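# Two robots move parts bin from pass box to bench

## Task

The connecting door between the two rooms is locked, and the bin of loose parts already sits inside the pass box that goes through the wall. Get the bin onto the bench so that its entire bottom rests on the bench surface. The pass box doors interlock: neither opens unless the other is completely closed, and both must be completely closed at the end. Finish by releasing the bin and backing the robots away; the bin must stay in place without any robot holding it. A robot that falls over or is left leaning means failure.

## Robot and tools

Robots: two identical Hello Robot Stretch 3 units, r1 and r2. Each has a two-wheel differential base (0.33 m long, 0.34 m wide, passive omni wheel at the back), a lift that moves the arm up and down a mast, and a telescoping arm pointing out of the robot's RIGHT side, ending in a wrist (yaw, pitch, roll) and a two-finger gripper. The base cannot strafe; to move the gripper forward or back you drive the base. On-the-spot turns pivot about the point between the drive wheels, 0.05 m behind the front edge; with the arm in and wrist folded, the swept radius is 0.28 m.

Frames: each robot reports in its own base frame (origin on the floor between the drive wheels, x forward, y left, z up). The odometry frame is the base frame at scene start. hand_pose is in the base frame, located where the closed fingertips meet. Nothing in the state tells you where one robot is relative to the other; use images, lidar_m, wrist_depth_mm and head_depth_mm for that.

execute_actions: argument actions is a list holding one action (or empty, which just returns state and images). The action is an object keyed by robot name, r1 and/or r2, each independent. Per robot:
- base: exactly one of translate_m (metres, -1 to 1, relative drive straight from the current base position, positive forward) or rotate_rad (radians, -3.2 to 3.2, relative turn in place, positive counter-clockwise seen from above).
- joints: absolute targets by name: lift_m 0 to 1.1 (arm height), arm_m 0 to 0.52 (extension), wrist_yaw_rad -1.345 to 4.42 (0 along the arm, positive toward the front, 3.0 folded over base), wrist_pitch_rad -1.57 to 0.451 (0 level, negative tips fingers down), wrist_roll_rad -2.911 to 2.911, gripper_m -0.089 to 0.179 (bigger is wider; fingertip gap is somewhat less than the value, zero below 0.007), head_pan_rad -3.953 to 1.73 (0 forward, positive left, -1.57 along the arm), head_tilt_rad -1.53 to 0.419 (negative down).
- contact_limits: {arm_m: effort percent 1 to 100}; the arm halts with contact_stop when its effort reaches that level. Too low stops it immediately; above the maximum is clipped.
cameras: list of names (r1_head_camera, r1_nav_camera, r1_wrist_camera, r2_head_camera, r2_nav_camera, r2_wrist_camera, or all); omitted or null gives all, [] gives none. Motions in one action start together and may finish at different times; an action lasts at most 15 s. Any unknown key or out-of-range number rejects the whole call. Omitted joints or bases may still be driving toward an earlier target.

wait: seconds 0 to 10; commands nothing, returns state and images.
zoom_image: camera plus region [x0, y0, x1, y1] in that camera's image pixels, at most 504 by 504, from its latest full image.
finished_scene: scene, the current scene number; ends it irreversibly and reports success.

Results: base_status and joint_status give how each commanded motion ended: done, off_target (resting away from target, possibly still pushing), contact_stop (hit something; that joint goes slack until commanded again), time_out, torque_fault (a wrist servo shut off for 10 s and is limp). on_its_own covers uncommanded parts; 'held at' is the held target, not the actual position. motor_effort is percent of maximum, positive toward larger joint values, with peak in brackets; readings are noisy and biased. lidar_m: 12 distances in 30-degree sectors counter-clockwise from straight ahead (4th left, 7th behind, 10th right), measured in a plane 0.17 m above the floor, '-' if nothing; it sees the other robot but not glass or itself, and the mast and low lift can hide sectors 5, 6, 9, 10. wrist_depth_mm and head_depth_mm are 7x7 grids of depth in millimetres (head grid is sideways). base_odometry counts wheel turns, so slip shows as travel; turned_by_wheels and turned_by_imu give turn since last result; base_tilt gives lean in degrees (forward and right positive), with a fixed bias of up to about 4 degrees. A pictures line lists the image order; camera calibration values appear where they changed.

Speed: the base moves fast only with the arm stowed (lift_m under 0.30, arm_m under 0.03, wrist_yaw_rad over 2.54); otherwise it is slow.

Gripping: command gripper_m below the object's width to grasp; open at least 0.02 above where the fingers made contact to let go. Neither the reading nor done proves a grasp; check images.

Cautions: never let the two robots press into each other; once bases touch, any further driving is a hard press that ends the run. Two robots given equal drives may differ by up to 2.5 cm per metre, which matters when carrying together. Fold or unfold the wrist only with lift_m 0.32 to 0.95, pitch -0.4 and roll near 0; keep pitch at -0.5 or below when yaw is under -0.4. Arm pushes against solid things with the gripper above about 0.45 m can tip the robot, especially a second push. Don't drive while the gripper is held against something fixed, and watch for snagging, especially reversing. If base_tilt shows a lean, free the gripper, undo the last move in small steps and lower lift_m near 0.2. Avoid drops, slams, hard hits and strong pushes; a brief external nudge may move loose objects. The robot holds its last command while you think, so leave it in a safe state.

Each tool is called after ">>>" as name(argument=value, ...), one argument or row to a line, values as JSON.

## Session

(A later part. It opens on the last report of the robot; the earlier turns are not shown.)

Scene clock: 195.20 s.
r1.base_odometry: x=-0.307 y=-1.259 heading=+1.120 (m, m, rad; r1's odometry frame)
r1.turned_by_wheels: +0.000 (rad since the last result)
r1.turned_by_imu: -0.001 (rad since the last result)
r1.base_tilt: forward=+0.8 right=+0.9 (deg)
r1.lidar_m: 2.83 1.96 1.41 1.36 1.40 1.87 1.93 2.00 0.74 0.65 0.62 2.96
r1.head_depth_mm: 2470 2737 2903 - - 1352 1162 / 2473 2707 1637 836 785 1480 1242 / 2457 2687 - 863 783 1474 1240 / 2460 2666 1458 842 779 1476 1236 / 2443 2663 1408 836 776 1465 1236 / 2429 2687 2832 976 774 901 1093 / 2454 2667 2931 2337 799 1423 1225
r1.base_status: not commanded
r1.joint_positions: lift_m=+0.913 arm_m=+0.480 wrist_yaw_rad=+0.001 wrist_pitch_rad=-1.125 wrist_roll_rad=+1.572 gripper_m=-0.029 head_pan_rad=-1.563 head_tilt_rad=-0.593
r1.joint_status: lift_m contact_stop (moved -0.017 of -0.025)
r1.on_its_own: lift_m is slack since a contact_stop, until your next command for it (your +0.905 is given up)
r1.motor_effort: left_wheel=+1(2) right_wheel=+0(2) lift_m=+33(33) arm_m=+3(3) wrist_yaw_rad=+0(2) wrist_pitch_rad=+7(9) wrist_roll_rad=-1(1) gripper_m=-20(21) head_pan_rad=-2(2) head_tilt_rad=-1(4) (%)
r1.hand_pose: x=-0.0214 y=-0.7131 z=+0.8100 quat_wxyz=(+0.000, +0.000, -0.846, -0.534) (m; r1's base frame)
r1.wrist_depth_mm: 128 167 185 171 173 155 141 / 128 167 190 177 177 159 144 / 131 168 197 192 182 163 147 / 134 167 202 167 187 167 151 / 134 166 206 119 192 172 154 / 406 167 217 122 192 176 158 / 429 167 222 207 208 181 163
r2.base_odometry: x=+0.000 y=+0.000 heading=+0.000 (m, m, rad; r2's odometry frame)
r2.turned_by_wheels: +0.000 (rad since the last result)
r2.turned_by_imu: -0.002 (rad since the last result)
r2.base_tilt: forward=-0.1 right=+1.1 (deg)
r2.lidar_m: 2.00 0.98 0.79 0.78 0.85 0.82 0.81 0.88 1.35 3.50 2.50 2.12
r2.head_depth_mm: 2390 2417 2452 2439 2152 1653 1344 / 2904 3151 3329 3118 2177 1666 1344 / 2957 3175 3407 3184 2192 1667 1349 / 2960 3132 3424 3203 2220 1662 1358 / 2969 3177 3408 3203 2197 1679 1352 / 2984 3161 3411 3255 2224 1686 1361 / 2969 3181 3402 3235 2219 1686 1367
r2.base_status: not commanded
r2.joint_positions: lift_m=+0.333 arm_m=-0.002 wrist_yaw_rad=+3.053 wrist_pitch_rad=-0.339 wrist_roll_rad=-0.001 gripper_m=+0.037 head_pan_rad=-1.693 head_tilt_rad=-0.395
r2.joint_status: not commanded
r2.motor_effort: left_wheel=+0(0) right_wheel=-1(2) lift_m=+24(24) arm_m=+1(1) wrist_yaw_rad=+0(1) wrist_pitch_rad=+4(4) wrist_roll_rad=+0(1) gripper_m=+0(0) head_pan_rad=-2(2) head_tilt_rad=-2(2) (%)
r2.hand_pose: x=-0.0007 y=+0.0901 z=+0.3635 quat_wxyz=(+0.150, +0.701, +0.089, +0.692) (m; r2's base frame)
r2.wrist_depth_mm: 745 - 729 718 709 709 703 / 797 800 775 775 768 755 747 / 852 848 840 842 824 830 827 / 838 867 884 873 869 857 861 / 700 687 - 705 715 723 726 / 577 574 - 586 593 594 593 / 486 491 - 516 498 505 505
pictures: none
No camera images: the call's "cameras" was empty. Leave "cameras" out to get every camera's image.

>>> execute_actions(
  actions=[
    {"r1":{"joints":{"gripper_m":0.08}}},
  ],
  cameras=[],
)

>>> execute_actions(
  actions=[
    {"r1":{"joints":{"lift_m":1.03}}},
  ],
  cameras=[],
)

>>> execute_actions(
  actions=[
    {"r1":{"joints":{"arm_m":0.0,"head_pan_rad":-1.2,"head_tilt_rad":-0.5}}},
  ],
  cameras=["r1_head_camera","r1_nav_camera"],
)

Scene clock: 200.97 s.
r1.base_odometry: x=-0.307 y=-1.259 heading=+1.120 (m, m, rad; r1's odometry frame)
r1.turned_by_wheels: +0.000 (rad since the last result)
r1.turned_by_imu: +0.000 (rad since the last result)
r1.base_tilt: forward=+0.8 right=+1.0 (deg)
r1.lidar_m: 2.83 1.96 1.42 1.36 1.40 1.88 1.94 2.01 0.74 0.65 0.62 2.95
r1.head_depth_mm: 2481 2745 2883 - - 1352 1166 / 2466 2691 1635 835 783 1477 1241 / 2475 2698 - 825 783 1473 1242 / 2460 2669 1457 809 778 1469 1239 / 2462 2653 1398 851 776 1467 1236 / 2453 2698 2861 973 774 901 1097 / 2429 2660 2914 2325 799 1421 1228
r1.base_status: not commanded
r1.joint_positions: lift_m=+0.913 arm_m=+0.480 wrist_yaw_rad=+0.001 wrist_pitch_rad=-1.100 wrist_roll_rad=+1.572 gripper_m=+0.080 head_pan_rad=-1.563 head_tilt_rad=-0.593
r1.joint_status: all done
r1.on_its_own: lift_m is slack since a contact_stop, until your next command for it (your +0.905 is given up)
r1.motor_effort: left_wheel=+1(0) right_wheel=+1(1) lift_m=+33(33) arm_m=+2(3) wrist_yaw_rad=-1(1) wrist_pitch_rad=+0(7) wrist_roll_rad=-1(1) gripper_m=+0(78) head_pan_rad=-3(2) head_tilt_rad=-2(3) (%)
r1.hand_pose: x=-0.0214 y=-0.7192 z=+0.8123 quat_wxyz=(+0.000, +0.000, -0.852, -0.523) (m; r1's base frame)
r1.wrist_depth_mm: 318 175 208 139 172 154 139 / 341 178 215 141 176 159 143 / 354 179 221 145 182 161 146 / 380 181 214 147 187 166 149 / 398 191 216 151 197 170 152 / 422 192 239 154 204 171 156 / 454 213 246 157 205 183 159
r2.base_odometry: x=+0.000 y=+0.000 heading=+0.000 (m, m, rad; r2's odometry frame)
r2.turned_by_wheels: +0.000 (rad since the last result)
r2.turned_by_imu: -0.001 (rad since the last result)
r2.base_tilt: forward=-0.2 right=+1.1 (deg)
r2.lidar_m: 2.01 0.98 0.79 0.78 0.85 0.82 0.81 0.88 1.35 3.52 2.50 2.12
r2.head_depth_mm: 2386 2407 2429 2445 2173 1655 1337 / 2934 3116 3362 3110 2174 1667 1350 / 2935 3167 3412 3167 2170 1671 1342 / 2938 3166 3416 3194 2203 1670 1358 / 2936 3147 3423 3240 2194 1669 1359 / 2958 3169 3447 3197 2215 1687 1361 / 2941 3146 3404 3215 2217 1688 1362
r2.base_status: not commanded
r2.joint_positions: lift_m=+0.333 arm_m=-0.002 wrist_yaw_rad=+3.053 wrist_pitch_rad=-0.339 wrist_roll_rad=-0.001 gripper_m=+0.037 head_pan_rad=-1.693 head_tilt_rad=-0.395
r2.joint_status: not commanded
r2.motor_effort: left_wheel=+0(0) right_wheel=-2(2) lift_m=+24(24) arm_m=+1(1) wrist_yaw_rad=+0(0) wrist_pitch_rad=+4(4) wrist_roll_rad=+1(0) gripper_m=+0(0) head_pan_rad=-2(2) head_tilt_rad=-2(2) (%)
r2.hand_pose: x=-0.0007 y=+0.0901 z=+0.3635 quat_wxyz=(+0.150, +0.701, +0.089, +0.692) (m; r2's base frame)
r2.wrist_depth_mm: 737 - 721 737 716 702 702 / 783 797 773 782 778 764 759 / 826 864 848 853 830 824 814 / 840 891 882 886 861 860 866 / 687 694 - 702 711 708 716 / 572 582 - 583 591 592 595 / 492 494 - 513 500 508 504
pictures: none
No camera images: the call's "cameras" was empty. Leave "cameras" out to get every camera's image.

Scene clock: 202.87 s.
r1.base_odometry: x=-0.307 y=-1.259 heading=+1.120 (m, m, rad; r1's odometry frame)
r1.turned_by_wheels: +0.000 (rad since the last result)
r1.turned_by_imu: +0.000 (rad since the last result)
r1.base_tilt: forward=+0.8 right=+0.9 (deg)
r1.lidar_m: 2.84 1.96 1.42 1.36 1.40 1.87 1.94 2.01 0.74 0.65 0.62 2.96
r1.head_depth_mm: 2479 - 1427 992 787 1396 1169 / 2460 2764 1423 950 784 1475 1245 / 2434 - 1328 889 781 1476 1235 / 2447 2667 1248 825 780 1471 1234 / 2450 2648 1401 850 775 1466 1231 / 2452 2694 2879 974 774 899 1097 / 2438 2679 2936 2321 799 1424 1231
r1.base_status: not commanded
r1.joint_positions: lift_m=+1.030 arm_m=+0.480 wrist_yaw_rad=+0.001 wrist_pitch_rad=-1.101 wrist_roll_rad=+1.572 gripper_m=+0.080 head_pan_rad=-1.563 head_tilt_rad=-0.593
r1.joint_status: all done
r1.motor_effort: left_wheel=+0(0) right_wheel=+1(1) lift_m=+45(49) arm_m=+2(2) wrist_yaw_rad=-1(1) wrist_pitch_rad=+0(0) wrist_roll_rad=-1(1) gripper_m=+0(0) head_pan_rad=-3(2) head_tilt_rad=-2(2) (%)
r1.hand_pose: x=-0.0214 y=-0.7191 z=+0.9287 quat_wxyz=(+0.000, +0.000, -0.852, -0.523) (m; r1's base frame)
r1.wrist_depth_mm: 534 439 367 280 268 252 233 / 556 457 383 311 276 259 242 / 588 473 395 318 280 263 248 / 624 495 409 309 291 272 257 / 653 516 431 338 291 277 860 / 713 549 302 346 269 277 895 / - - 460 292 322 299 913
r2.base_odometry: x=+0.000 y=+0.000 heading=+0.000 (m, m, rad; r2's odometry frame)
r2.turned_by_wheels: +0.000 (rad since the last result)
r2.turned_by_imu: +0.000 (rad since the last result)
r2.base_tilt: forward=-0.1 right=+1.0 (deg)
r2.lidar_m: 2.01 0.98 0.79 0.78 0.85 0.82 0.81 0.88 1.35 3.51 2.48 2.12
r2.head_depth_mm: 2382 2413 2431 2466 2149 1664 1345 / 2929 3136 3364 3088 2189 1659 1344 / 2932 3183 3421 3207 2182 1667 1349 / 2934 3176 3410 3212 2185 1670 1350 / 2956 3174 3428 3241 2188 1673 1354 / 2948 3134 3416 3276 2235 1682 1354 / 2967 3176 3391 3290 2218 1689 1366
r2.base_status: not commanded
r2.joint_positions: lift_m=+0.333 arm_m=-0.002 wrist_yaw_rad=+3.053 wrist_pitch_rad=-0.339 wrist_roll_rad=-0.001 gripper_m=+0.037 head_pan_rad=-1.693 head_tilt_rad=-0.395
r2.joint_status: not commanded
r2.motor_effort: left_wheel=+0(0) right_wheel=+0(0) lift_m=+24(24) arm_m=+0(1) wrist_yaw_rad=+0(0) wrist_pitch_rad=+4(4) wrist_roll_rad=+1(0) gripper_m=+0(0) head_pan_rad=-2(2) head_tilt_rad=-2(1) (%)
r2.hand_pose: x=-0.0007 y=+0.0901 z=+0.3635 quat_wxyz=(+0.150, +0.701, +0.089, +0.692) (m; r2's base frame)
r2.wrist_depth_mm: 737 - 718 720 712 713 708 / 789 808 782 768 761 761 748 / 847 858 848 847 829 823 822 / 838 869 888 880 870 870 870 / 697 697 - 710 719 721 730 / 576 578 - 579 593 594 597 / 490 496 - 514 498 505 505
pictures: none
No camera images: the call's "cameras" was empty. Leave "cameras" out to get every camera's image.

Scene clock: 207.57 s.
r1.base_odometry: x=-0.307 y=-1.259 heading=+1.120 (m, m, rad; r1's odometry frame)
r1.turned_by_wheels: +0.000 (rad since the last result)
r1.turned_by_imu: +0.000 (rad since the last result)
r1.base_tilt: forward=+0.8 right=+0.9 (deg)
r1.lidar_m: 2.83 1.96 1.42 1.36 1.40 1.87 1.94 2.00 0.73 0.65 0.62 2.95
r1.head_depth_mm: 2359 2534 1862 1157 770 715 1377 / 2448 2619 1864 1155 788 738 1378 / 2526 2728 2914 1156 820 1444 1305 / 2602 2805 3080 2727 838 824 964 / 2684 2906 3194 2721 1985 1579 1302 / 2762 3024 3335 2717 2000 1575 1303 / 2866 3136 3377 2677 1976 1568 1297
r1.base_status: not commanded
r1.joint_positions: lift_m=+1.030 arm_m=+0.003 wrist_yaw_rad=+0.001 wrist_pitch_rad=-1.102 wrist_roll_rad=+1.572 gripper_m=+0.080 head_pan_rad=-1.207 head_tilt_rad=-0.507
r1.joint_status: all done
joint sent to its limit — the command would take r1.arm_m past its lower limit, so that joint was sent only as far as its limit.
r1.motor_effort: left_wheel=+0(0) right_wheel=+1(1) lift_m=+45(46) arm_m=-4(4) wrist_yaw_rad=+0(0) wrist_pitch_rad=+0(0) wrist_roll_rad=-1(1) gripper_m=+0(0) head_pan_rad=+2(17) head_tilt_rad=+4(13) (%)
r1.hand_pose: x=-0.0214 y=-0.2419 z=+0.9286 quat_wxyz=(+0.000, +0.000, -0.852, -0.524) (m; r1's base frame)
r1.wrist_depth_mm: 480 461 - - - 913 822 / 464 467 - - - 989 - / 476 490 - - - 981 - / 488 501 - - - - 869 / 497 521 761 - - - 898 / 712 546 - - - - 917 / - - - - - - 951
r2.base_odometry: x=+0.000 y=+0.000 heading=+0.000 (m, m, rad; r2's odometry frame)
r2.turned_by_wheels: +0.000 (rad since the last result)
r2.turned_by_imu: -0.001 (rad since the last result)
r2.base_tilt: forward=-0.1 right=+1.1 (deg)
r2.lidar_m: 2.01 0.98 0.78 0.78 0.85 0.82 0.81 0.88 1.35 3.50 2.49 2.12
r2.head_depth_mm: 2389 2388 2432 2451 2172 1657 1342 / 2943 3105 3366 3071 2182 1673 1352 / 2998 3154 3390 3157 2169 1663 1343 / 2943 3139 3428 3246 2206 1672 1350 / 2957 3162 3389 3241 2217 1676 1351 / 2964 3195 3433 3291 2207 1679 1353 / 2921 3140 3373 3265 2221 1690 1365
r2.base_status: not commanded
r2.joint_positions: lift_m=+0.333 arm_m=-0.002 wrist_yaw_rad=+3.053 wrist_pitch_rad=-0.339 wrist_roll_rad=-0.001 gripper_m=+0.037 head_pan_rad=-1.693 head_tilt_rad=-0.395
r2.joint_status: not commanded
r2.motor_effort: left_wheel=+0(0) right_wheel=-1(1) lift_m=+24(24) arm_m=+1(1) wrist_yaw_rad=+0(0) wrist_pitch_rad=+4(4) wrist_roll_rad=+1(0) gripper_m=+0(0) head_pan_rad=-3(2) head_tilt_rad=-2(2) (%)
r2.hand_pose: x=-0.0007 y=+0.0901 z=+0.3635 quat_wxyz=(+0.150, +0.701, +0.089, +0.692) (m; r2's base frame)
r2.wrist_depth_mm: 731 - 734 722 709 710 703 / 797 797 779 774 771 764 747 / 851 865 835 842 834 824 822 / 847 879 879 879 868 871 850 / 695 710 - 704 720 707 723 / 569 576 - 579 594 588 595 / 495 490 - 510 497 500 506
pictures: r1_head_camera (sideways: a quarter turn clockwise sets it upright), r1_nav_camera (sideways: a quarter turn counterclockwise sets it upright)
camera_calibration (this result's frames):
r1_head_camera: T_world_to_cam=[[-0.175515, 0.425744, -0.887658, 1.17763], [0.940042, 0.340307, -0.0226524, 0.0254572], [0.292432, -0.838411, -0.459946, 0.551313], [0, 0, 0, 1]] pos_world=[0.0215396, -0.0478063, 1.29949]
r1_nav_camera: T_world_to_cam=[[0.20749, -0.475566, 0.85486, -1.08123], [-0.917117, -0.398618, 0.000846198, 0.051806], [0.34036, -0.784182, -0.518858, 0.62741], [0, 0, 0, 1]] pos_world=[0.0583119, -0.00154331, 1.2498]
Images, in order (width x height): r1_head_camera 896x504, r1_nav_camera 672x504.

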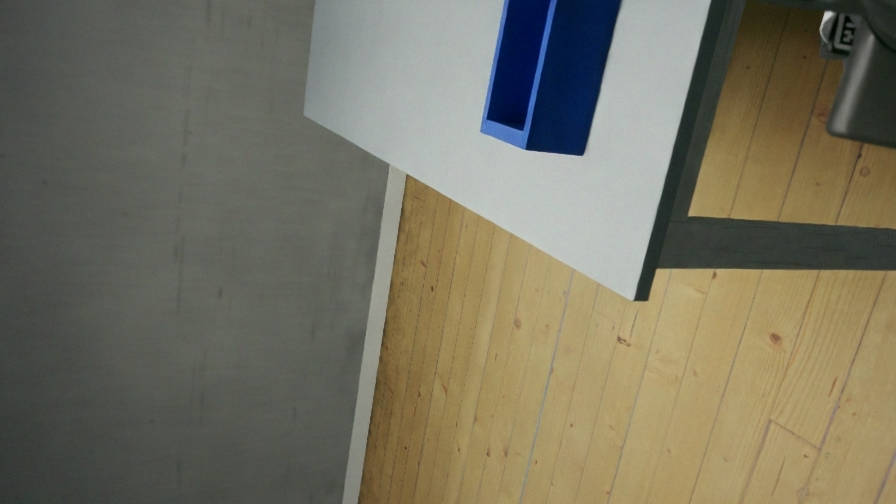

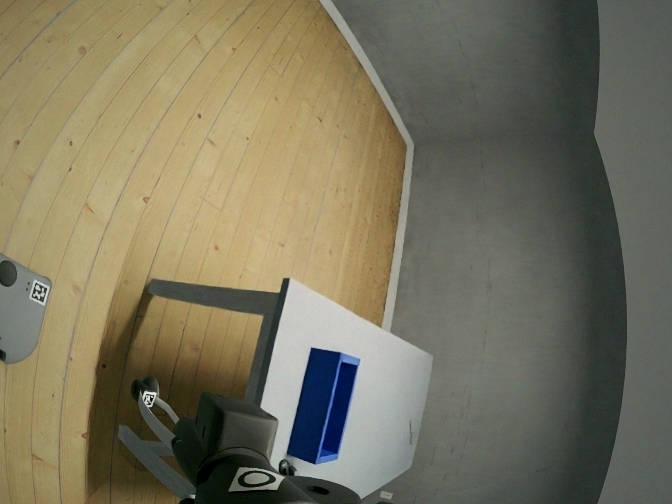

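>>> execute_actions(
  actions=[
    {"r1":{"base":{"translate_m":0.85},"joints":{"lift_m":0.71,"wrist_pitch_rad":0,"wrist_roll_rad":0,"gripper_m":0.0}}},
  ],
  cameras=[],
)

>>> execute_actions(
  actions=[
    {"r1":{"base":{"rotate_rad":1.52}}},
  ],
  cameras=[],
)

>>> execute_actions(
  actions=[
    {"r1":{"base":{"translate_m":0.47}}},
  ],
  cameras=[],
)

>>> execute_actions(
  actions=[
    {"r1":{"base":{"rotate_rad":1.55},"joints":{"head_pan_rad":-1.0,"head_tilt_rad":-0.45}}},
  ],
  cameras=["r1_head_camera","r1_nav_camera"],
)

Scene clock: 231.23 s.
r1.base_odometry: x=+0.064 y=-0.494 heading=+1.120 (m, m, rad; r1's odometry frame)
r1.turned_by_wheels: +0.000 (rad since the last result)
r1.turned_by_imu: +0.000 (rad since the last result)
r1.base_tilt: forward=+0.9 right=+0.9 (deg)
r1.lidar_m: 1.98 1.97 1.43 1.37 1.42 1.93 2.79 0.87 0.89 2.95 2.86 2.06
r1.head_depth_mm: 2365 2543 2759 2775 2025 1588 1311 / 2431 2635 2842 2781 2024 1587 1306 / 2506 2716 2939 2727 2004 1586 1309 / 2591 2801 3054 2736 1990 1582 1305 / 2683 2890 3144 2731 1996 1570 1304 / 2742 3021 3311 2715 1990 1575 1300 / 2755 2912 3092 2698 1986 1563 1296
r1.base_status: done
r1.joint_positions: lift_m=+0.710 arm_m=+0.003 wrist_yaw_rad=+0.001 wrist_pitch_rad=-0.022 wrist_roll_rad=+0.005 gripper_m=+0.000 head_pan_rad=-1.207 head_tilt_rad=-0.507
r1.joint_status: all done
r1.motor_effort: left_wheel=+0(5) right_wheel=+1(5) lift_m=+20(37) arm_m=-4(4) wrist_yaw_rad=-1(2) wrist_pitch_rad=+6(6) wrist_roll_rad=-3(7) gripper_m=-3(79) head_pan_rad=+3(2) head_tilt_rad=+2(2) (%)
r1.hand_pose: x=-0.0212 y=-0.4035 z=+0.8195 quat_wxyz=(+0.705, +0.008, -0.709, -0.008) (m; r1's base frame)
r1.wrist_depth_mm: - - - - - - - / - - - - - - - / - - - - - - - / - - - - - - 750 / - - - - - - - / - - - - - - - / - - - - - - -
r2.base_odometry: x=+0.000 y=+0.000 heading=+0.000 (m, m, rad; r2's odometry frame)
r2.turned_by_wheels: +0.000 (rad since the last result)
r2.turned_by_imu: -0.006 (rad since the last result)
r2.base_tilt: forward=+0.0 right=+1.0 (deg)
r2.lidar_m: 2.01 0.98 0.78 0.78 0.85 0.82 0.81 0.88 1.35 3.50 2.49 2.12
r2.head_depth_mm: 2409 2439 2414 2461 2152 1655 1338 / 2953 3132 3349 3046 2180 1656 1342 / 2946 3183 3399 3195 2190 1671 1345 / 2967 3128 3445 3224 2199 1671 1349 / 2981 3158 3449 3233 2230 1676 1353 / 2954 3169 3410 3271 2210 1694 1355 / 2925 3161 3425 3243 2238 1687 1364
r2.base_status: not commanded
r2.joint_positions: lift_m=+0.333 arm_m=-0.002 wrist_yaw_rad=+3.053 wrist_pitch_rad=-0.339 wrist_roll_rad=-0.001 gripper_m=+0.037 head_pan_rad=-1.693 head_tilt_rad=-0.395
r2.joint_status: not commanded
r2.motor_effort: left_wheel=+0(0) right_wheel=-1(0) lift_m=+24(24) arm_m=+1(1) wrist_yaw_rad=+0(0) wrist_pitch_rad=+4(4) wrist_roll_rad=+1(0) gripper_m=+0(0) head_pan_rad=-2(3) head_tilt_rad=-2(2) (%)
r2.hand_pose: x=-0.0007 y=+0.0901 z=+0.3635 quat_wxyz=(+0.150, +0.701, +0.089, +0.692) (m; r2's base frame)
r2.wrist_depth_mm: 732 - 731 726 708 702 700 / 786 797 786 774 763 767 758 / 859 866 844 844 840 821 825 / 825 862 870 881 870 859 880 / 694 697 - 703 716 716 722 / 575 573 - 583 584 596 591 / 497 492 - 511 496 504 506
pictures: none
No camera images: the call's "cameras" was empty. Leave "cameras" out to get every camera's image.

Scene clock: 234.60 s.
r1.base_odometry: x=+0.064 y=-0.494 heading=+2.640 (m, m, rad; r1's odometry frame)
r1.turned_by_wheels: +1.520 (rad since the last result)
r1.turned_by_imu: +1.537 (rad since the last result)
r1.base_tilt: forward=+0.8 right=+0.9 (deg)
r1.lidar_m: 1.37 1.40 1.83 2.79 0.89 0.87 2.12 3.02 2.11 1.98 2.03 1.45
r1.head_depth_mm: 1577 1697 1830 2009 2033 1588 1312 / 1621 1750 1905 2078 2003 1584 1308 / 1665 1805 1957 2142 1999 1576 1302 / 1701 1847 2007 2207 1999 1586 1302 / 1763 1899 2086 2304 1986 1577 1301 / 1794 1962 2136 2345 1995 1574 1295 / 1857 2026 2198 2343 1987 1561 1291
r1.base_status: done
r1.joint_positions: lift_m=+0.710 arm_m=+0.003 wrist_yaw_rad=+0.001 wrist_pitch_rad=-0.022 wrist_roll_rad=+0.005 gripper_m=+0.000 head_pan_rad=-1.207 head_tilt_rad=-0.507
r1.joint_status: not commanded
r1.motor_effort: left_wheel=-2(6) right_wheel=+3(6) lift_m=+20(20) arm_m=-4(4) wrist_yaw_rad=-1(0) wrist_pitch_rad=+6(7) wrist_roll_rad=-3(3) gripper_m=-2(3) head_pan_rad=+2(2) head_tilt_rad=+3(3) (%)
r1.hand_pose: x=-0.0212 y=-0.4035 z=+0.8195 quat_wxyz=(+0.705, +0.008, -0.709, -0.008) (m; r1's base frame)
r1.wrist_depth_mm: - - - - - - - / - - - - - - - / - - - - - - - / - - - - - - - / - - - - - - - / - - - - - - - / - - - - - - -
r2.base_odometry: x=+0.000 y=+0.000 heading=+0.000 (m, m, rad; r2's odometry frame)
r2.turned_by_wheels: +0.000 (rad since the last result)
r2.turned_by_imu: -0.001 (rad since the last result)
r2.base_tilt: forward=-0.1 right=+1.0 (deg)
r2.lidar_m: 2.01 0.98 0.78 0.78 0.85 0.82 0.81 0.88 1.34 3.51 2.50 2.12
r2.head_depth_mm: 2375 2398 2421 2475 2159 1657 1340 / 2925 3116 3333 3119 2176 1665 1344 / 2943 3171 3448 3235 2192 1661 1348 / 2963 3163 3452 3187 2200 1681 1357 / 2945 3158 3397 3224 2218 1674 1352 / 2954 3173 3398 3224 2221 1674 1351 / 2995 3191 3433 3284 2228 1689 1356
r2.base_status: not commanded
r2.joint_positions: lift_m=+0.333 arm_m=-0.002 wrist_yaw_rad=+3.053 wrist_pitch_rad=-0.339 wrist_roll_rad=-0.001 gripper_m=+0.037 head_pan_rad=-1.693 head_tilt_rad=-0.395
r2.joint_status: not commanded
r2.motor_effort: left_wheel=+0(1) right_wheel=-1(1) lift_m=+24(24) arm_m=+1(1) wrist_yaw_rad=+0(0) wrist_pitch_rad=+4(4) wrist_roll_rad=+0(1) gripper_m=+0(0) head_pan_rad=-3(2) head_tilt_rad=-2(2) (%)
r2.hand_pose: x=-0.0007 y=+0.0901 z=+0.3635 quat_wxyz=(+0.150, +0.701, +0.089, +0.692) (m; r2's base frame)
r2.wrist_depth_mm: 732 - 720 717 710 709 698 / 790 792 781 771 772 761 757 / 857 841 855 845 829 826 814 / 840 866 893 858 867 864 856 / 682 700 - 699 712 721 728 / 572 582 - 586 588 593 596 / 488 492 - 518 500 500 505
pictures: none
No camera images: the call's "cameras" was empty. Leave "cameras" out to get every camera's image.

Scene clock: 240.77 s.
r1.base_odometry: x=-0.348 y=-0.268 heading=+2.639 (m, m, rad; r1's odometry frame)
r1.turned_by_wheels: +0.000 (rad since the last result)
r1.turned_by_imu: +0.000 (rad since the last result)
r1.base_tilt: forward=+0.8 right=+0.9 (deg)
r1.lidar_m: 0.90 0.92 1.20 2.82 1.69 1.24 2.57 2.98 2.07 1.95 1.38 0.96
r1.head_depth_mm: 1563 1683 1825 1973 2015 1596 1307 / 1594 1713 1875 2045 2005 1589 1307 / 1637 1772 1929 2110 2007 1588 1306 / 1672 1807 1985 2200 2004 1579 1308 / 1715 1871 2055 2252 1989 1581 1301 / 1658 1757 1864 1970 1928 1569 1299 / 1379 1435 1510 1591 1670 1564 1292
r1.base_status: done
r1.joint_positions: lift_m=+0.710 arm_m=+0.003 wrist_yaw_rad=+0.001 wrist_pitch_rad=-0.022 wrist_roll_rad=+0.005 gripper_m=+0.000 head_pan_rad=-1.207 head_tilt_rad=-0.507
r1.joint_status: not commanded
r1.motor_effort: left_wheel=-2(3) right_wheel=+2(6) lift_m=+20(20) arm_m=-4(4) wrist_yaw_rad=-1(1) wrist_pitch_rad=+6(6) wrist_roll_rad=-3(3) gripper_m=-2(3) head_pan_rad=+2(2) head_tilt_rad=+2(2) (%)
r1.hand_pose: x=-0.0212 y=-0.4035 z=+0.8195 quat_wxyz=(+0.705, +0.008, -0.709, -0.008) (m; r1's base frame)
r1.wrist_depth_mm: - - - - - - - / - - - - - - - / - - - - - - - / - - - - - - - / - - - - - - - / - - - - - - - / - - - - - - -
r2.base_odometry: x=+0.000 y=+0.000 heading=+0.000 (m, m, rad; r2's odometry frame)
r2.turned_by_wheels: +0.000 (rad since the last result)
r2.turned_by_imu: -0.002 (rad since the last result)
r2.base_tilt: forward=-0.1 right=+1.1 (deg)
r2.lidar_m: 2.01 0.98 0.78 0.78 0.85 0.82 0.81 0.88 1.35 3.50 2.50 2.12
r2.head_depth_mm: 2388 2413 2423 2467 2169 1652 1344 / 2896 3122 3333 3093 2173 1662 1349 / 2947 3159 3420 3195 2187 1677 1347 / 2968 3164 3417 3203 2199 1672 1350 / 2975 3186 3401 3180 2210 1685 1354 / 2934 3118 3429 3250 2212 1682 1358 / 2951 3173 3448 3252 2213 1682 1361
r2.base_status: not commanded
r2.joint_positions: lift_m=+0.333 arm_m=-0.002 wrist_yaw_rad=+3.053 wrist_pitch_rad=-0.339 wrist_roll_rad=-0.001 gripper_m=+0.037 head_pan_rad=-1.693 head_tilt_rad=-0.395
r2.joint_status: not commanded
r2.motor_effort: left_wheel=-1(1) right_wheel=-1(1) lift_m=+24(24) arm_m=+1(0) wrist_yaw_rad=+0(0) wrist_pitch_rad=+4(4) wrist_roll_rad=+0(0) gripper_m=+0(1) head_pan_rad=-2(3) head_tilt_rad=-1(2) (%)
r2.hand_pose: x=-0.0007 y=+0.0901 z=+0.3635 quat_wxyz=(+0.150, +0.701, +0.089, +0.692) (m; r2's base frame)
r2.wrist_depth_mm: 738 - 722 723 713 709 703 / 794 804 775 773 785 766 763 / 845 869 851 849 839 830 827 / 840 878 877 876 861 854 863 / 693 701 - 703 712 716 725 / 581 583 - 587 589 594 593 / 487 492 - 508 502 505 507
pictures: none
No camera images: the call's "cameras" was empty. Leave "cameras" out to get every camera's image.

Scene clock: 244.17 s.
r1.base_odometry: x=-0.348 y=-0.268 heading=-2.094 (m, m, rad; r1's odometry frame)
r1.turned_by_wheels: +1.550 (rad since the last result)
r1.turned_by_imu: +1.568 (rad since the last result)
r1.base_tilt: forward=+0.8 right=+0.9 (deg)
r1.lidar_m: 2.56 1.68 1.25 2.57 3.07 2.08 1.95 1.42 0.96 0.90 0.92 1.18
r1.head_depth_mm: 718 766 821 882 953 1037 1141 / 751 800 860 928 1009 1101 1213 / 781 836 902 977 1067 1172 1279 / 818 879 948 1031 1134 1258 1320 / 857 890 951 1029 1210 1351 1345 / 899 713 734 773 813 1443 1339 / 948 574 684 1213 1039 667 1302
r1.base_status: done
r1.joint_positions: lift_m=+0.710 arm_m=+0.003 wrist_yaw_rad=+0.001 wrist_pitch_rad=-0.022 wrist_roll_rad=+0.005 gripper_m=+0.000 head_pan_rad=-1.007 head_tilt_rad=-0.458
r1.joint_status: all done
r1.motor_effort: left_wheel=-1(7) right_wheel=+2(4) lift_m=+20(20) arm_m=-4(4) wrist_yaw_rad=-1(1) wrist_pitch_rad=+6(7) wrist_roll_rad=-3(3) gripper_m=-3(2) head_pan_rad=+2(15) head_tilt_rad=+3(7) (%)
r1.hand_pose: x=-0.0212 y=-0.4035 z=+0.8195 quat_wxyz=(+0.705, +0.008, -0.709, -0.008) (m; r1's base frame)
r1.wrist_depth_mm: 580 586 607 611 639 657 657 / 605 613 623 645 658 680 684 / 620 623 653 666 684 698 705 / 649 681 678 691 716 726 746 / 672 669 703 713 739 747 797 / 698 704 721 - 760 787 802 / 724 729 758 775 808 817 843
r2.base_odometry: x=+0.000 y=+0.000 heading=+0.000 (m, m, rad; r2's odometry frame)
r2.turned_by_wheels: +0.000 (rad since the last result)
r2.turned_by_imu: -0.001 (rad since the last result)
r2.base_tilt: forward=+0.0 right=+1.0 (deg)
r2.lidar_m: 2.01 0.98 0.79 0.78 0.85 0.82 0.81 0.88 1.34 3.52 2.49 2.12
r2.head_depth_mm: 2389 2394 2447 2462 2164 1662 1338 / 2909 3103 3361 3114 2179 1665 1344 / 2974 3145 3367 3172 2194 1669 1354 / 2941 3169 3444 3219 2199 1673 1353 / 2954 3146 3478 3218 2207 1671 1350 / 2930 3166 3407 3243 2217 1672 1356 / 2937 3193 3414 3287 2218 1688 1361
r2.base_status: not commanded
r2.joint_positions: lift_m=+0.333 arm_m=-0.002 wrist_yaw_rad=+3.053 wrist_pitch_rad=-0.339 wrist_roll_rad=-0.001 gripper_m=+0.037 head_pan_rad=-1.693 head_tilt_rad=-0.395
r2.joint_status: not commanded
r2.motor_effort: left_wheel=+0(0) right_wheel=-1(1) lift_m=+24(24) arm_m=+1(1) wrist_yaw_rad=+0(0) wrist_pitch_rad=+4(4) wrist_roll_rad=+0(1) gripper_m=+0(0) head_pan_rad=-3(3) head_tilt_rad=-2(2) (%)
r2.hand_pose: x=-0.0007 y=+0.0901 z=+0.3635 quat_wxyz=(+0.150, +0.701, +0.089, +0.692) (m; r2's base frame)
r2.wrist_depth_mm: 737 - 731 723 713 704 704 / 784 805 787 772 765 758 756 / 838 866 849 849 830 819 815 / 824 877 887 871 861 848 857 / 696 690 - 716 715 711 727 / 569 573 - 580 586 589 594 / 494 492 - 510 499 505 510
pictures: r1_head_camera (sideways: a quarter turn clockwise sets it upright), r1_nav_camera (sideways: a quarter turn counterclockwise sets it upright)
camera_calibration (this result's frames):
r1_head_camera: T_world_to_cam=[[-0.233051, 0.345189, -0.909138, 1.206], [0.854305, 0.519313, -0.0218181, 0.0248953], [0.464596, -0.781766, -0.415924, 0.492979], [0, 0, 0, 1]] pos_world=[0.030757, -0.0438346, 1.30201]
r1_nav_camera: T_world_to_cam=[[0.275106, -0.388967, 0.879216, -1.11341], [-0.819725, -0.572748, 0.00310641, 0.0482693], [0.502362, -0.721571, -0.476412, 0.571194], [0, 0, 0, 1]] pos_world=[0.0589278, 0.00672278, 1.2509]
Images, in order (width x height): r1_head_camera 896x504, r1_nav_camera 672x504.

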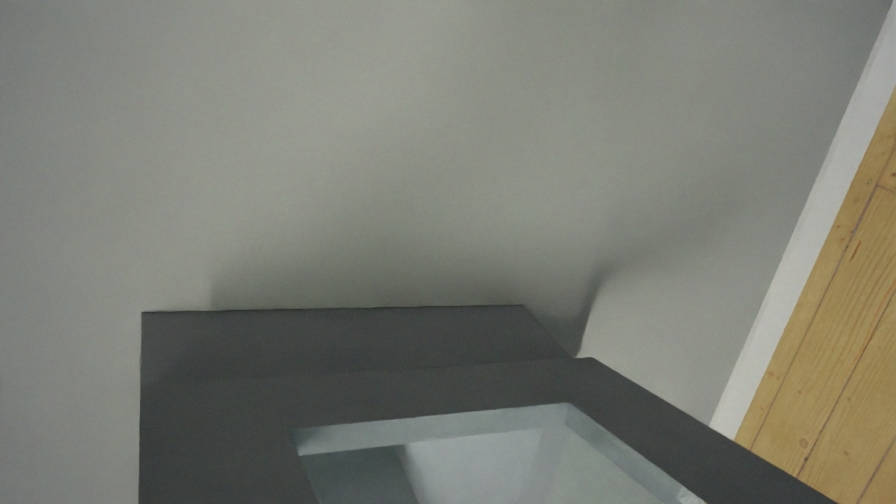

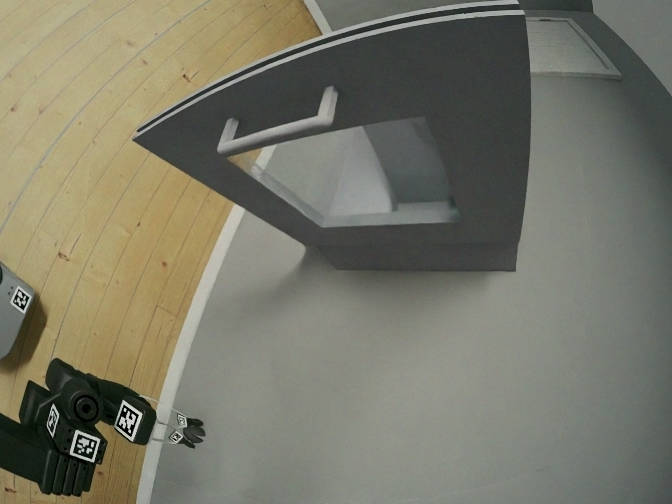

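>>> execute_actions(
  actions=[
    {"r1":{"base":{"translate_m":0.45},"joints":{"wrist_yaw_rad":0.9,"arm_m":0.1,"head_pan_rad":-0.9,"head_tilt_rad":-0.7}}},
  ],
  cameras=["r1_head_camera","r1_nav_camera"],
)

Scene clock: 257.23 s.
r1.base_odometry: x=-0.573 y=-0.658 heading=-2.094 (m, m, rad; r1's odometry frame)
r1.turned_by_wheels: +0.000 (rad since the last result)
r1.turned_by_imu: -0.001 (rad since the last result)
r1.base_tilt: forward=+0.8 right=+0.9 (deg)
r1.lidar_m: 2.37 2.41 1.39 1.12 3.52 2.56 2.40 1.35 0.92 0.86 0.88 1.12
r1.head_depth_mm: 390 459 522 617 1035 1201 - / 373 1230 1165 816 687 1321 1159 / 357 1238 1154 903 649 1373 1185 / 342 384 1148 936 630 1344 1180 / 329 367 1047 1303 613 1308 1177 / 316 351 946 1441 1590 627 1177 / 304 337 1335 1556 522 583 1172
r1.base_status: done
r1.joint_positions: lift_m=+0.710 arm_m=+0.100 wrist_yaw_rad=+0.898 wrist_pitch_rad=-0.023 wrist_roll_rad=+0.005 gripper_m=+0.000 head_pan_rad=-0.907 head_tilt_rad=-0.691
r1.joint_status: all done
r1.motor_effort: left_wheel=-1(8) right_wheel=+2(17) lift_m=+20(20) arm_m=+3(4) wrist_yaw_rad=+1(33) wrist_pitch_rad=+7(7) wrist_roll_rad=-3(3) gripper_m=-2(5) head_pan_rad=+2(6) head_tilt_rad=-3(12) (%)
r1.hand_pose: x=+0.1785 y=-0.4040 z=+0.8193 quat_wxyz=(+0.639, +0.315, -0.635, +0.299) (m; r1's base frame)
r1.wrist_depth_mm: - - 678 798 937 208 217 / - - 696 836 955 217 225 / - - 742 836 998 224 234 / - - 703 618 229 235 245 / 198 204 213 218 233 243 257 / 205 212 220 - 243 252 424 / 213 221 230 240 252 265 454
r2.base_odometry: x=+0.000 y=+0.000 heading=+0.000 (m, m, rad; r2's odometry frame)
r2.turned_by_wheels: +0.000 (rad since the last result)
r2.turned_by_imu: -0.003 (rad since the last result)
r2.base_tilt: forward=-0.1 right=+1.1 (deg)
r2.lidar_m: 2.01 0.98 0.78 0.78 0.85 0.82 0.81 0.88 1.35 3.51 2.49 2.12
r2.head_depth_mm: 2405 2414 2443 2449 2164 1657 1338 / 2944 3146 3337 3063 2177 1671 1339 / 2944 3137 3434 3196 2193 1663 1338 / 2954 3138 3395 3148 2185 1675 1352 / 2949 3161 3408 3217 2207 1669 1354 / 2943 3195 3406 3251 2234 1684 1362 / 2947 3149 3408 3255 2224 1686 1362
r2.base_status: not commanded
r2.joint_positions: lift_m=+0.333 arm_m=-0.002 wrist_yaw_rad=+3.053 wrist_pitch_rad=-0.339 wrist_roll_rad=-0.001 gripper_m=+0.037 head_pan_rad=-1.693 head_tilt_rad=-0.395
r2.joint_status: not commanded
r2.motor_effort: left_wheel=+0(0) right_wheel=-1(0) lift_m=+24(24) arm_m=+2(1) wrist_yaw_rad=+0(0) wrist_pitch_rad=+4(4) wrist_roll_rad=+0(0) gripper_m=+0(0) head_pan_rad=-2(3) head_tilt_rad=-2(2) (%)
r2.hand_pose: x=-0.0007 y=+0.0901 z=+0.3635 quat_wxyz=(+0.150, +0.701, +0.089, +0.692) (m; r2's base frame)
r2.wrist_depth_mm: 737 - 727 717 711 708 701 / 784 805 789 778 778 760 757 / 856 854 851 842 835 833 817 / 817 868 891 875 854 860 861 / 696 700 - 703 711 713 726 / 570 579 - 585 588 588 592 / 491 495 - 516 497 499 504
pictures: r1_head_camera (sideways: a quarter turn clockwise sets it upright), r1_nav_camera (sideways: a quarter turn counterclockwise sets it upright)
camera_calibration (this result's frames):
r1_head_camera: T_world_to_cam=[[-0.388856, 0.476865, -0.788283, 1.04936], [0.794817, 0.606322, -0.0252887, 0.0297695], [0.465895, -0.636374, -0.614792, 0.751719], [0, 0, 0, 1]] pos_world=[0.0341657, -0.0400778, 1.2901]
r1_nav_camera: T_world_to_cam=[[0.429816, -0.50951, 0.745424, -0.939926], [-0.758803, -0.651275, -0.007628, 0.061872], [0.489363, -0.562352, -0.666546, 0.818633], [0, 0, 0, 1]] pos_world=[0.0503348, 0.0217533, 1.24677]
Images, in order (width x height): r1_head_camera 896x504, r1_nav_camera 672x504.

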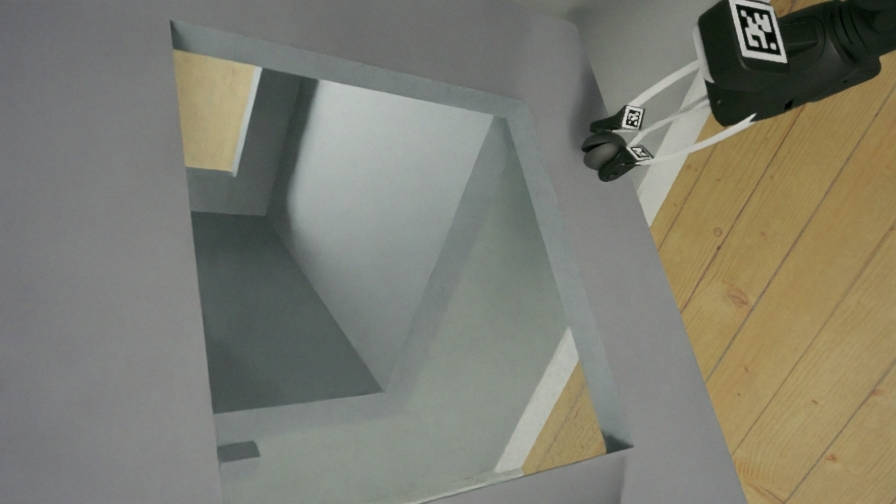

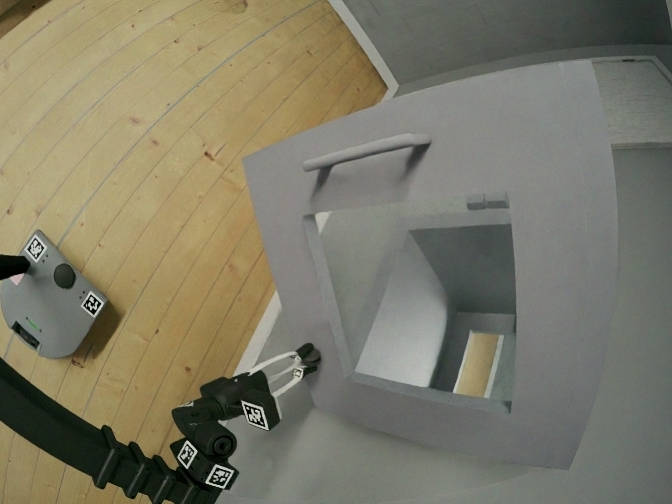

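>>> execute_actions(
  actions=[
    {"r1":{"base":{"translate_m":0.25},"joints":{"lift_m":0.74}}},
  ],
  cameras=["r1_head_camera","r1_nav_camera"],
)

Scene clock: 263.90 s.
r1.base_odometry: x=-0.698 y=-0.874 heading=-2.094 (m, m, rad; r1's odometry frame)
r1.turned_by_wheels: +0.000 (rad since the last result)
r1.turned_by_imu: -0.009 (rad since the last result)
r1.base_tilt: forward=+0.9 right=+0.9 (deg)
r1.lidar_m: 2.12 2.16 1.28 1.12 3.55 2.83 2.65 1.33 0.90 0.84 0.85 1.09
r1.head_depth_mm: 349 389 1133 875 626 - - / 353 393 1126 874 649 1293 1163 / 356 796 981 868 651 1346 1186 / 359 418 781 868 637 1377 1183 / 363 406 461 533 632 1368 1176 / 366 410 451 525 659 1361 1172 / 370 422 1228 1501 1624 1358 1175
r1.base_status: done
r1.joint_positions: lift_m=+0.740 arm_m=+0.100 wrist_yaw_rad=+0.898 wrist_pitch_rad=-0.022 wrist_roll_rad=+0.005 gripper_m=+0.000 head_pan_rad=-0.907 head_tilt_rad=-0.693
r1.joint_status: all done
r1.motor_effort: left_wheel=+0(5) right_wheel=+1(25) lift_m=+45(49) arm_m=+3(3) wrist_yaw_rad=+1(18) wrist_pitch_rad=+7(8) wrist_roll_rad=-3(3) gripper_m=-3(4) head_pan_rad=+2(2) head_tilt_rad=-3(4) (%)
r1.hand_pose: x=+0.1785 y=-0.4041 z=+0.8484 quat_wxyz=(+0.639, +0.315, -0.635, +0.299) (m; r1's base frame)
r1.wrist_depth_mm: 234 211 504 478 631 805 - / 246 217 985 500 658 827 - / 259 226 - 517 694 877 - / - 238 - 549 645 689 648 / - 252 234 529 432 419 409 / - 265 235 - 177 164 154 / - 280 240 209 189 167 152
r2.base_odometry: x=+0.000 y=+0.000 heading=+0.000 (m, m, rad; r2's odometry frame)
r2.turned_by_wheels: +0.000 (rad since the last result)
r2.turned_by_imu: -0.002 (rad since the last result)
r2.base_tilt: forward=-0.2 right=+1.1 (deg)
r2.lidar_m: 2.01 0.98 0.78 0.78 0.84 0.82 0.81 0.88 1.35 3.50 2.49 2.12
r2.head_depth_mm: 2395 2430 2426 2491 2154 1662 1340 / 2984 3134 3341 3062 2179 1672 1342 / 2924 3168 3415 3197 2175 1662 1349 / 2955 3166 3388 3196 2215 1664 1348 / 2943 3154 3459 3285 2232 1676 1354 / 2931 3158 3361 3223 2200 1687 1364 / 2950 3174 3436 3234 2211 1688 1362
r2.base_status: not commanded
r2.joint_positions: lift_m=+0.333 arm_m=-0.002 wrist_yaw_rad=+3.053 wrist_pitch_rad=-0.339 wrist_roll_rad=-0.001 gripper_m=+0.037 head_pan_rad=-1.693 head_tilt_rad=-0.395
r2.joint_status: not commanded
r2.motor_effort: left_wheel=+0(0) right_wheel=-1(0) lift_m=+24(24) arm_m=+1(1) wrist_yaw_rad=+0(0) wrist_pitch_rad=+4(4) wrist_roll_rad=+1(1) gripper_m=+0(0) head_pan_rad=-3(2) head_tilt_rad=-2(2) (%)
r2.hand_pose: x=-0.0007 y=+0.0901 z=+0.3635 quat_wxyz=(+0.150, +0.701, +0.089, +0.692) (m; r2's base frame)
r2.wrist_depth_mm: 732 - 718 717 707 705 698 / 806 798 778 773 772 770 758 / 837 866 849 838 832 823 822 / 837 882 874 877 869 861 882 / 690 691 - 704 713 724 720 / 574 580 - 583 593 592 587 / 489 498 - 513 502 501 506
pictures: r1_head_camera (sideways: a quarter turn clockwise sets it upright), r1_nav_camera (sideways: a quarter turn counterclockwise sets it upright)
camera_calibration (this result's frames):
r1_head_camera: T_world_to_cam=[[-0.389646, 0.47757, -0.787466, 1.0483], [0.794611, 0.606592, -0.0253047, 0.0297915], [0.465586, -0.635589, -0.615838, 0.753081], [0, 0, 0, 1]] pos_world=[0.0341683, -0.0400569, 1.29003]
r1_nav_camera: T_world_to_cam=[[0.430581, -0.510158, 0.74454, -0.938777], [-0.75861, -0.651499, -0.00768844, 0.0619495], [0.488989, -0.561505, -0.667534, 0.819919], [0, 0, 0, 1]] pos_world=[0.0502831, 0.0218244, 1.24676]
Images, in order (width x height): r1_head_camera 896x504, r1_nav_camera 672x504.

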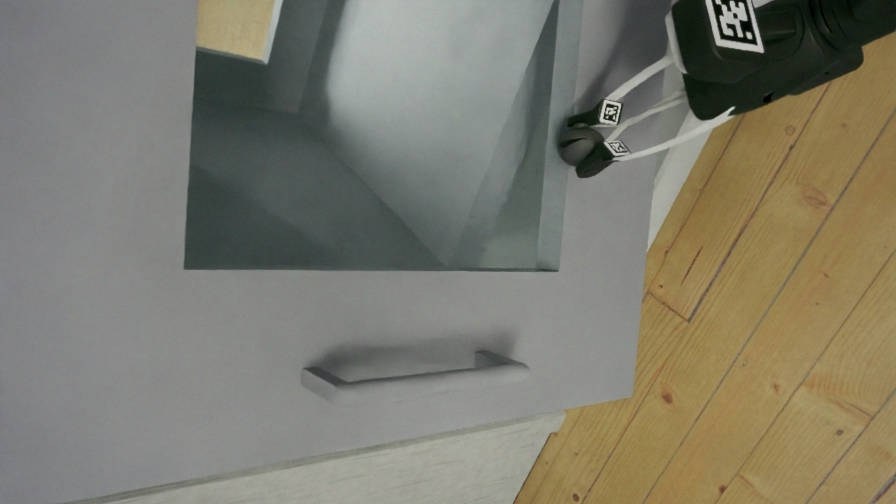

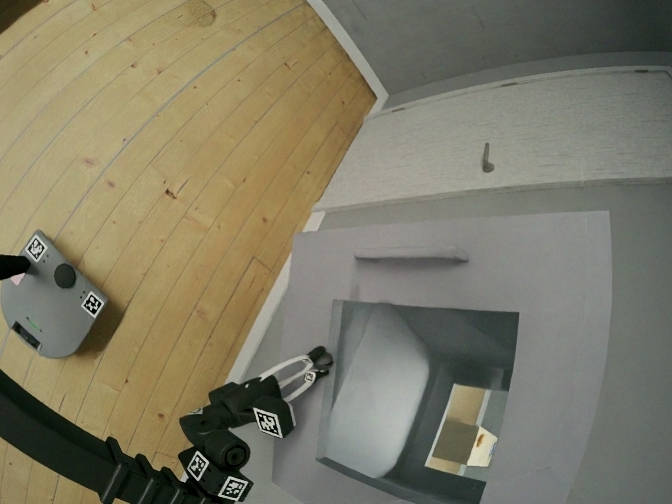

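>>> execute_actions(
  actions=[
    {"r1":{"base":{"translate_m":0.1},"joints":{"lift_m":0.715}}},
  ],
  cameras=[],
)

>>> execute_actions(
  actions=[
    {"r1":{"joints":{"arm_m":0.36},"contact_limits":{"arm_m":15}}},
  ],
  cameras=["r1_head_camera","r1_nav_camera"],
)

Scene clock: 271.30 s.
r1.base_odometry: x=-0.748 y=-0.961 heading=-2.094 (m, m, rad; r1's odometry frame)
r1.turned_by_wheels: +0.000 (rad since the last result)
r1.turned_by_imu: -0.001 (rad since the last result)
r1.base_tilt: forward=+0.9 right=+0.9 (deg)
r1.lidar_m: 2.02 2.06 1.24 1.13 3.56 2.94 2.75 1.31 0.88 0.83 0.84 1.07
r1.head_depth_mm: 346 383 1115 876 616 645 - / 352 392 963 870 619 1291 1165 / 359 401 453 534 616 1344 1184 / 366 410 452 508 631 1376 1181 / 377 425 496 578 1442 1369 1180 / 893 1009 1158 1344 1541 1373 1175 / 930 1057 1235 1487 1626 1363 1174
r1.base_status: done
r1.joint_positions: lift_m=+0.715 arm_m=+0.100 wrist_yaw_rad=+0.899 wrist_pitch_rad=-0.018 wrist_roll_rad=+0.005 gripper_m=+0.000 head_pan_rad=-0.907 head_tilt_rad=-0.693
r1.joint_status: all done
r1.motor_effort: left_wheel=+0(9) right_wheel=+2(14) lift_m=+20(39) arm_m=+2(3) wrist_yaw_rad=+0(8) wrist_pitch_rad=+5(7) wrist_roll_rad=-3(3) gripper_m=-3(3) head_pan_rad=+2(2) head_tilt_rad=-1(3) (%)
r1.hand_pose: x=+0.1787 y=-0.4040 z=+0.8255 quat_wxyz=(+0.639, +0.314, -0.635, +0.301) (m; r1's base frame)
r1.wrist_depth_mm: - 211 190 378 456 709 - / - 223 198 391 479 728 - / - - 207 400 491 731 712 / - - 215 414 491 602 579 / - - 226 199 173 158 155 / - - 247 - 166 150 134 / - - 248 206 181 155 138
r2.base_odometry: x=+0.000 y=+0.000 heading=+0.000 (m, m, rad; r2's odometry frame)
r2.turned_by_wheels: +0.000 (rad since the last result)
r2.turned_by_imu: -0.002 (rad since the last result)
r2.base_tilt: forward=+0.0 right=+1.1 (deg)
r2.lidar_m: 2.00 0.98 0.79 0.78 0.85 0.82 0.81 0.88 1.35 3.51 2.50 2.13
r2.head_depth_mm: 2389 2413 2417 2440 2150 1663 1339 / 2957 3115 3359 3039 2168 1670 1342 / 2925 3160 3369 3201 2179 1665 1349 / 2933 3137 3370 3218 2206 1679 1357 / 2967 3138 3392 3189 2212 1676 1355 / 2969 3155 3441 3282 2214 1683 1358 / 2985 3173 3430 3227 2217 1693 1357
r2.base_status: not commanded
r2.joint_positions: lift_m=+0.333 arm_m=-0.002 wrist_yaw_rad=+3.053 wrist_pitch_rad=-0.339 wrist_roll_rad=-0.001 gripper_m=+0.037 head_pan_rad=-1.693 head_tilt_rad=-0.395
r2.joint_status: not commanded
r2.motor_effort: left_wheel=+0(0) right_wheel=-2(1) lift_m=+24(24) arm_m=+2(1) wrist_yaw_rad=+0(0) wrist_pitch_rad=+4(4) wrist_roll_rad=+0(1) gripper_m=+0(0) head_pan_rad=-2(2) head_tilt_rad=-1(2) (%)
r2.hand_pose: x=-0.0007 y=+0.0901 z=+0.3635 quat_wxyz=(+0.150, +0.701, +0.089, +0.692) (m; r2's base frame)
r2.wrist_depth_mm: 738 - 720 713 712 707 712 / 800 806 768 777 776 757 749 / 845 869 845 854 836 829 810 / 827 860 878 876 851 870 861 / 694 697 - 708 712 714 714 / 573 576 - 586 580 590 584 / 488 493 - 511 502 505 511
pictures: none
No camera images: the call's "cameras" was empty. Leave "cameras" out to get every camera's image.

Scene clock: 274.00 s.
r1.base_odometry: x=-0.748 y=-0.961 heading=-2.093 (m, m, rad; r1's odometry frame)
r1.turned_by_wheels: +0.001 (rad since the last result)
r1.turned_by_imu: -0.004 (rad since the last result)
r1.base_tilt: forward=+0.8 right=+0.9 (deg)
r1.lidar_m: 2.02 2.06 1.24 1.14 3.54 2.95 2.74 1.32 0.89 0.83 0.84 1.07
r1.head_depth_mm: 466 1026 1116 878 718 1215 1190 / 490 564 975 873 1129 1290 1185 / 517 572 643 731 1220 1347 1184 / 769 648 686 820 1344 1375 1177 / 837 939 1072 1241 1479 1368 1177 / 889 1006 1163 1348 1547 1365 1172 / 924 1054 1231 1486 1624 1365 1169
r1.base_status: not commanded
r1.joint_positions: lift_m=+0.715 arm_m=+0.265 wrist_yaw_rad=+0.971 wrist_pitch_rad=-0.029 wrist_roll_rad=+0.004 gripper_m=+0.000 head_pan_rad=-0.907 head_tilt_rad=-0.694
r1.joint_status: arm_m contact_stop (moved +0.165 of +0.260)
r1.on_its_own: arm_m is slack since a contact_stop, until your next command for it (your +0.360 is given up); wrist_yaw_rad is at rest, and its effort (-70) is outside its rest range (-12 to +12)
r1.motor_effort: left_wheel=+11(13) right_wheel=-11(11) lift_m=+20(20) arm_m=+2(15) wrist_yaw_rad=-70(87) wrist_pitch_rad=+8(10) wrist_roll_rad=-2(3) gripper_m=-8(9) head_pan_rad=+2(2) head_tilt_rad=-2(1) (%)
r1.contact_limits: arm_m 15 (drawing in: default 25, maximum 41; extending or still: default 33, maximum 55)
r1.hand_pose: x=+0.1895 y=-0.5539 z=+0.8227 quat_wxyz=(+0.629, +0.340, -0.622, +0.320) (m; r1's base frame)
r1.wrist_depth_mm: - - 240 337 429 577 - / - - 250 348 444 610 - / - - 268 359 462 623 599 / - - 285 354 467 564 520 / - - 320 186 155 348 340 / - - - - 142 118 106 / - - - 213 145 117 95
r2.base_odometry: x=+0.000 y=+0.000 heading=+0.000 (m, m, rad; r2's odometry frame)
r2.turned_by_wheels: +0.000 (rad since the last result)
r2.turned_by_imu: -0.001 (rad since the last result)
r2.base_tilt: forward=+0.0 right=+1.0 (deg)
r2.lidar_m: 2.01 0.98 0.79 0.78 0.85 0.82 0.81 0.88 1.35 3.51 2.49 2.12
r2.head_depth_mm: 2382 2408 2443 2435 2183 1658 1338 / 2938 3132 3314 3087 2191 1657 1345 / 2935 3169 3393 3176 2186 1679 1348 / 2939 3123 3419 3174 2192 1672 1361 / 2968 3122 3429 3205 2191 1683 1349 / 2942 3174 3427 3268 2213 1692 1363 / 2979 3201 3398 3253 2236 1695 1367
r2.base_status: not commanded
r2.joint_positions: lift_m=+0.333 arm_m=-0.002 wrist_yaw_rad=+3.053 wrist_pitch_rad=-0.339 wrist_roll_rad=-0.001 gripper_m=+0.037 head_pan_rad=-1.693 head_tilt_rad=-0.395
r2.joint_status: not commanded
r2.motor_effort: left_wheel=+0(0) right_wheel=+0(2) lift_m=+24(24) arm_m=+0(1) wrist_yaw_rad=+0(0) wrist_pitch_rad=+4(4) wrist_roll_rad=+1(0) gripper_m=+0(0) head_pan_rad=-2(3) head_tilt_rad=-2(2) (%)
r2.hand_pose: x=-0.0007 y=+0.0901 z=+0.3635 quat_wxyz=(+0.150, +0.701, +0.089, +0.692) (m; r2's base frame)
r2.wrist_depth_mm: 736 - 725 715 708 714 703 / 791 800 782 782 775 756 766 / 842 858 827 841 832 826 811 / 826 871 875 864 883 869 870 / 698 693 - 710 714 712 724 / 576 575 - 589 587 592 594 / 495 492 - 516 501 506 510
pictures: r1_head_camera (sideways: a quarter turn clockwise sets it upright), r1_nav_camera (sideways: a quarter turn counterclockwise sets it upright)
camera_calibration (this result's frames):
r1_head_camera: T_world_to_cam=[[-0.390135, 0.478137, -0.78688, 1.04754], [0.794561, 0.606657, -0.0253161, 0.0298066], [0.465261, -0.635101, -0.616587, 0.754056], [0, 0, 0, 1]] pos_world=[0.0341636, -0.0400463, 1.28998]
r1_nav_camera: T_world_to_cam=[[0.431046, -0.51069, 0.743905, -0.937953], [-0.758577, -0.651537, -0.00773173, 0.0620056], [0.48863, -0.560977, -0.66824, 0.820841], [0, 0, 0, 1]] pos_world=[0.0502495, 0.0218682, 1.24675]
Images, in order (width x height): r1_head_camera 896x504, r1_nav_camera 672x504.

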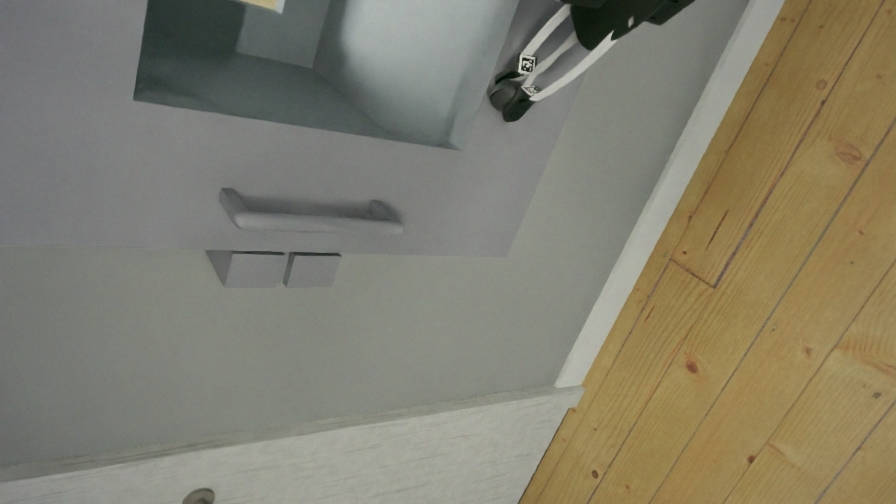

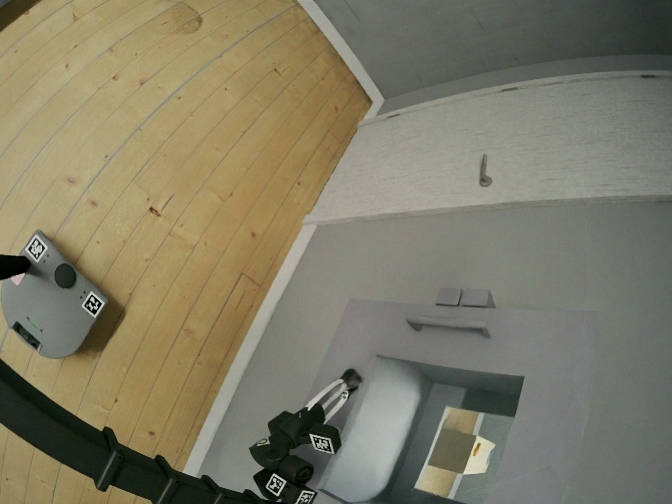

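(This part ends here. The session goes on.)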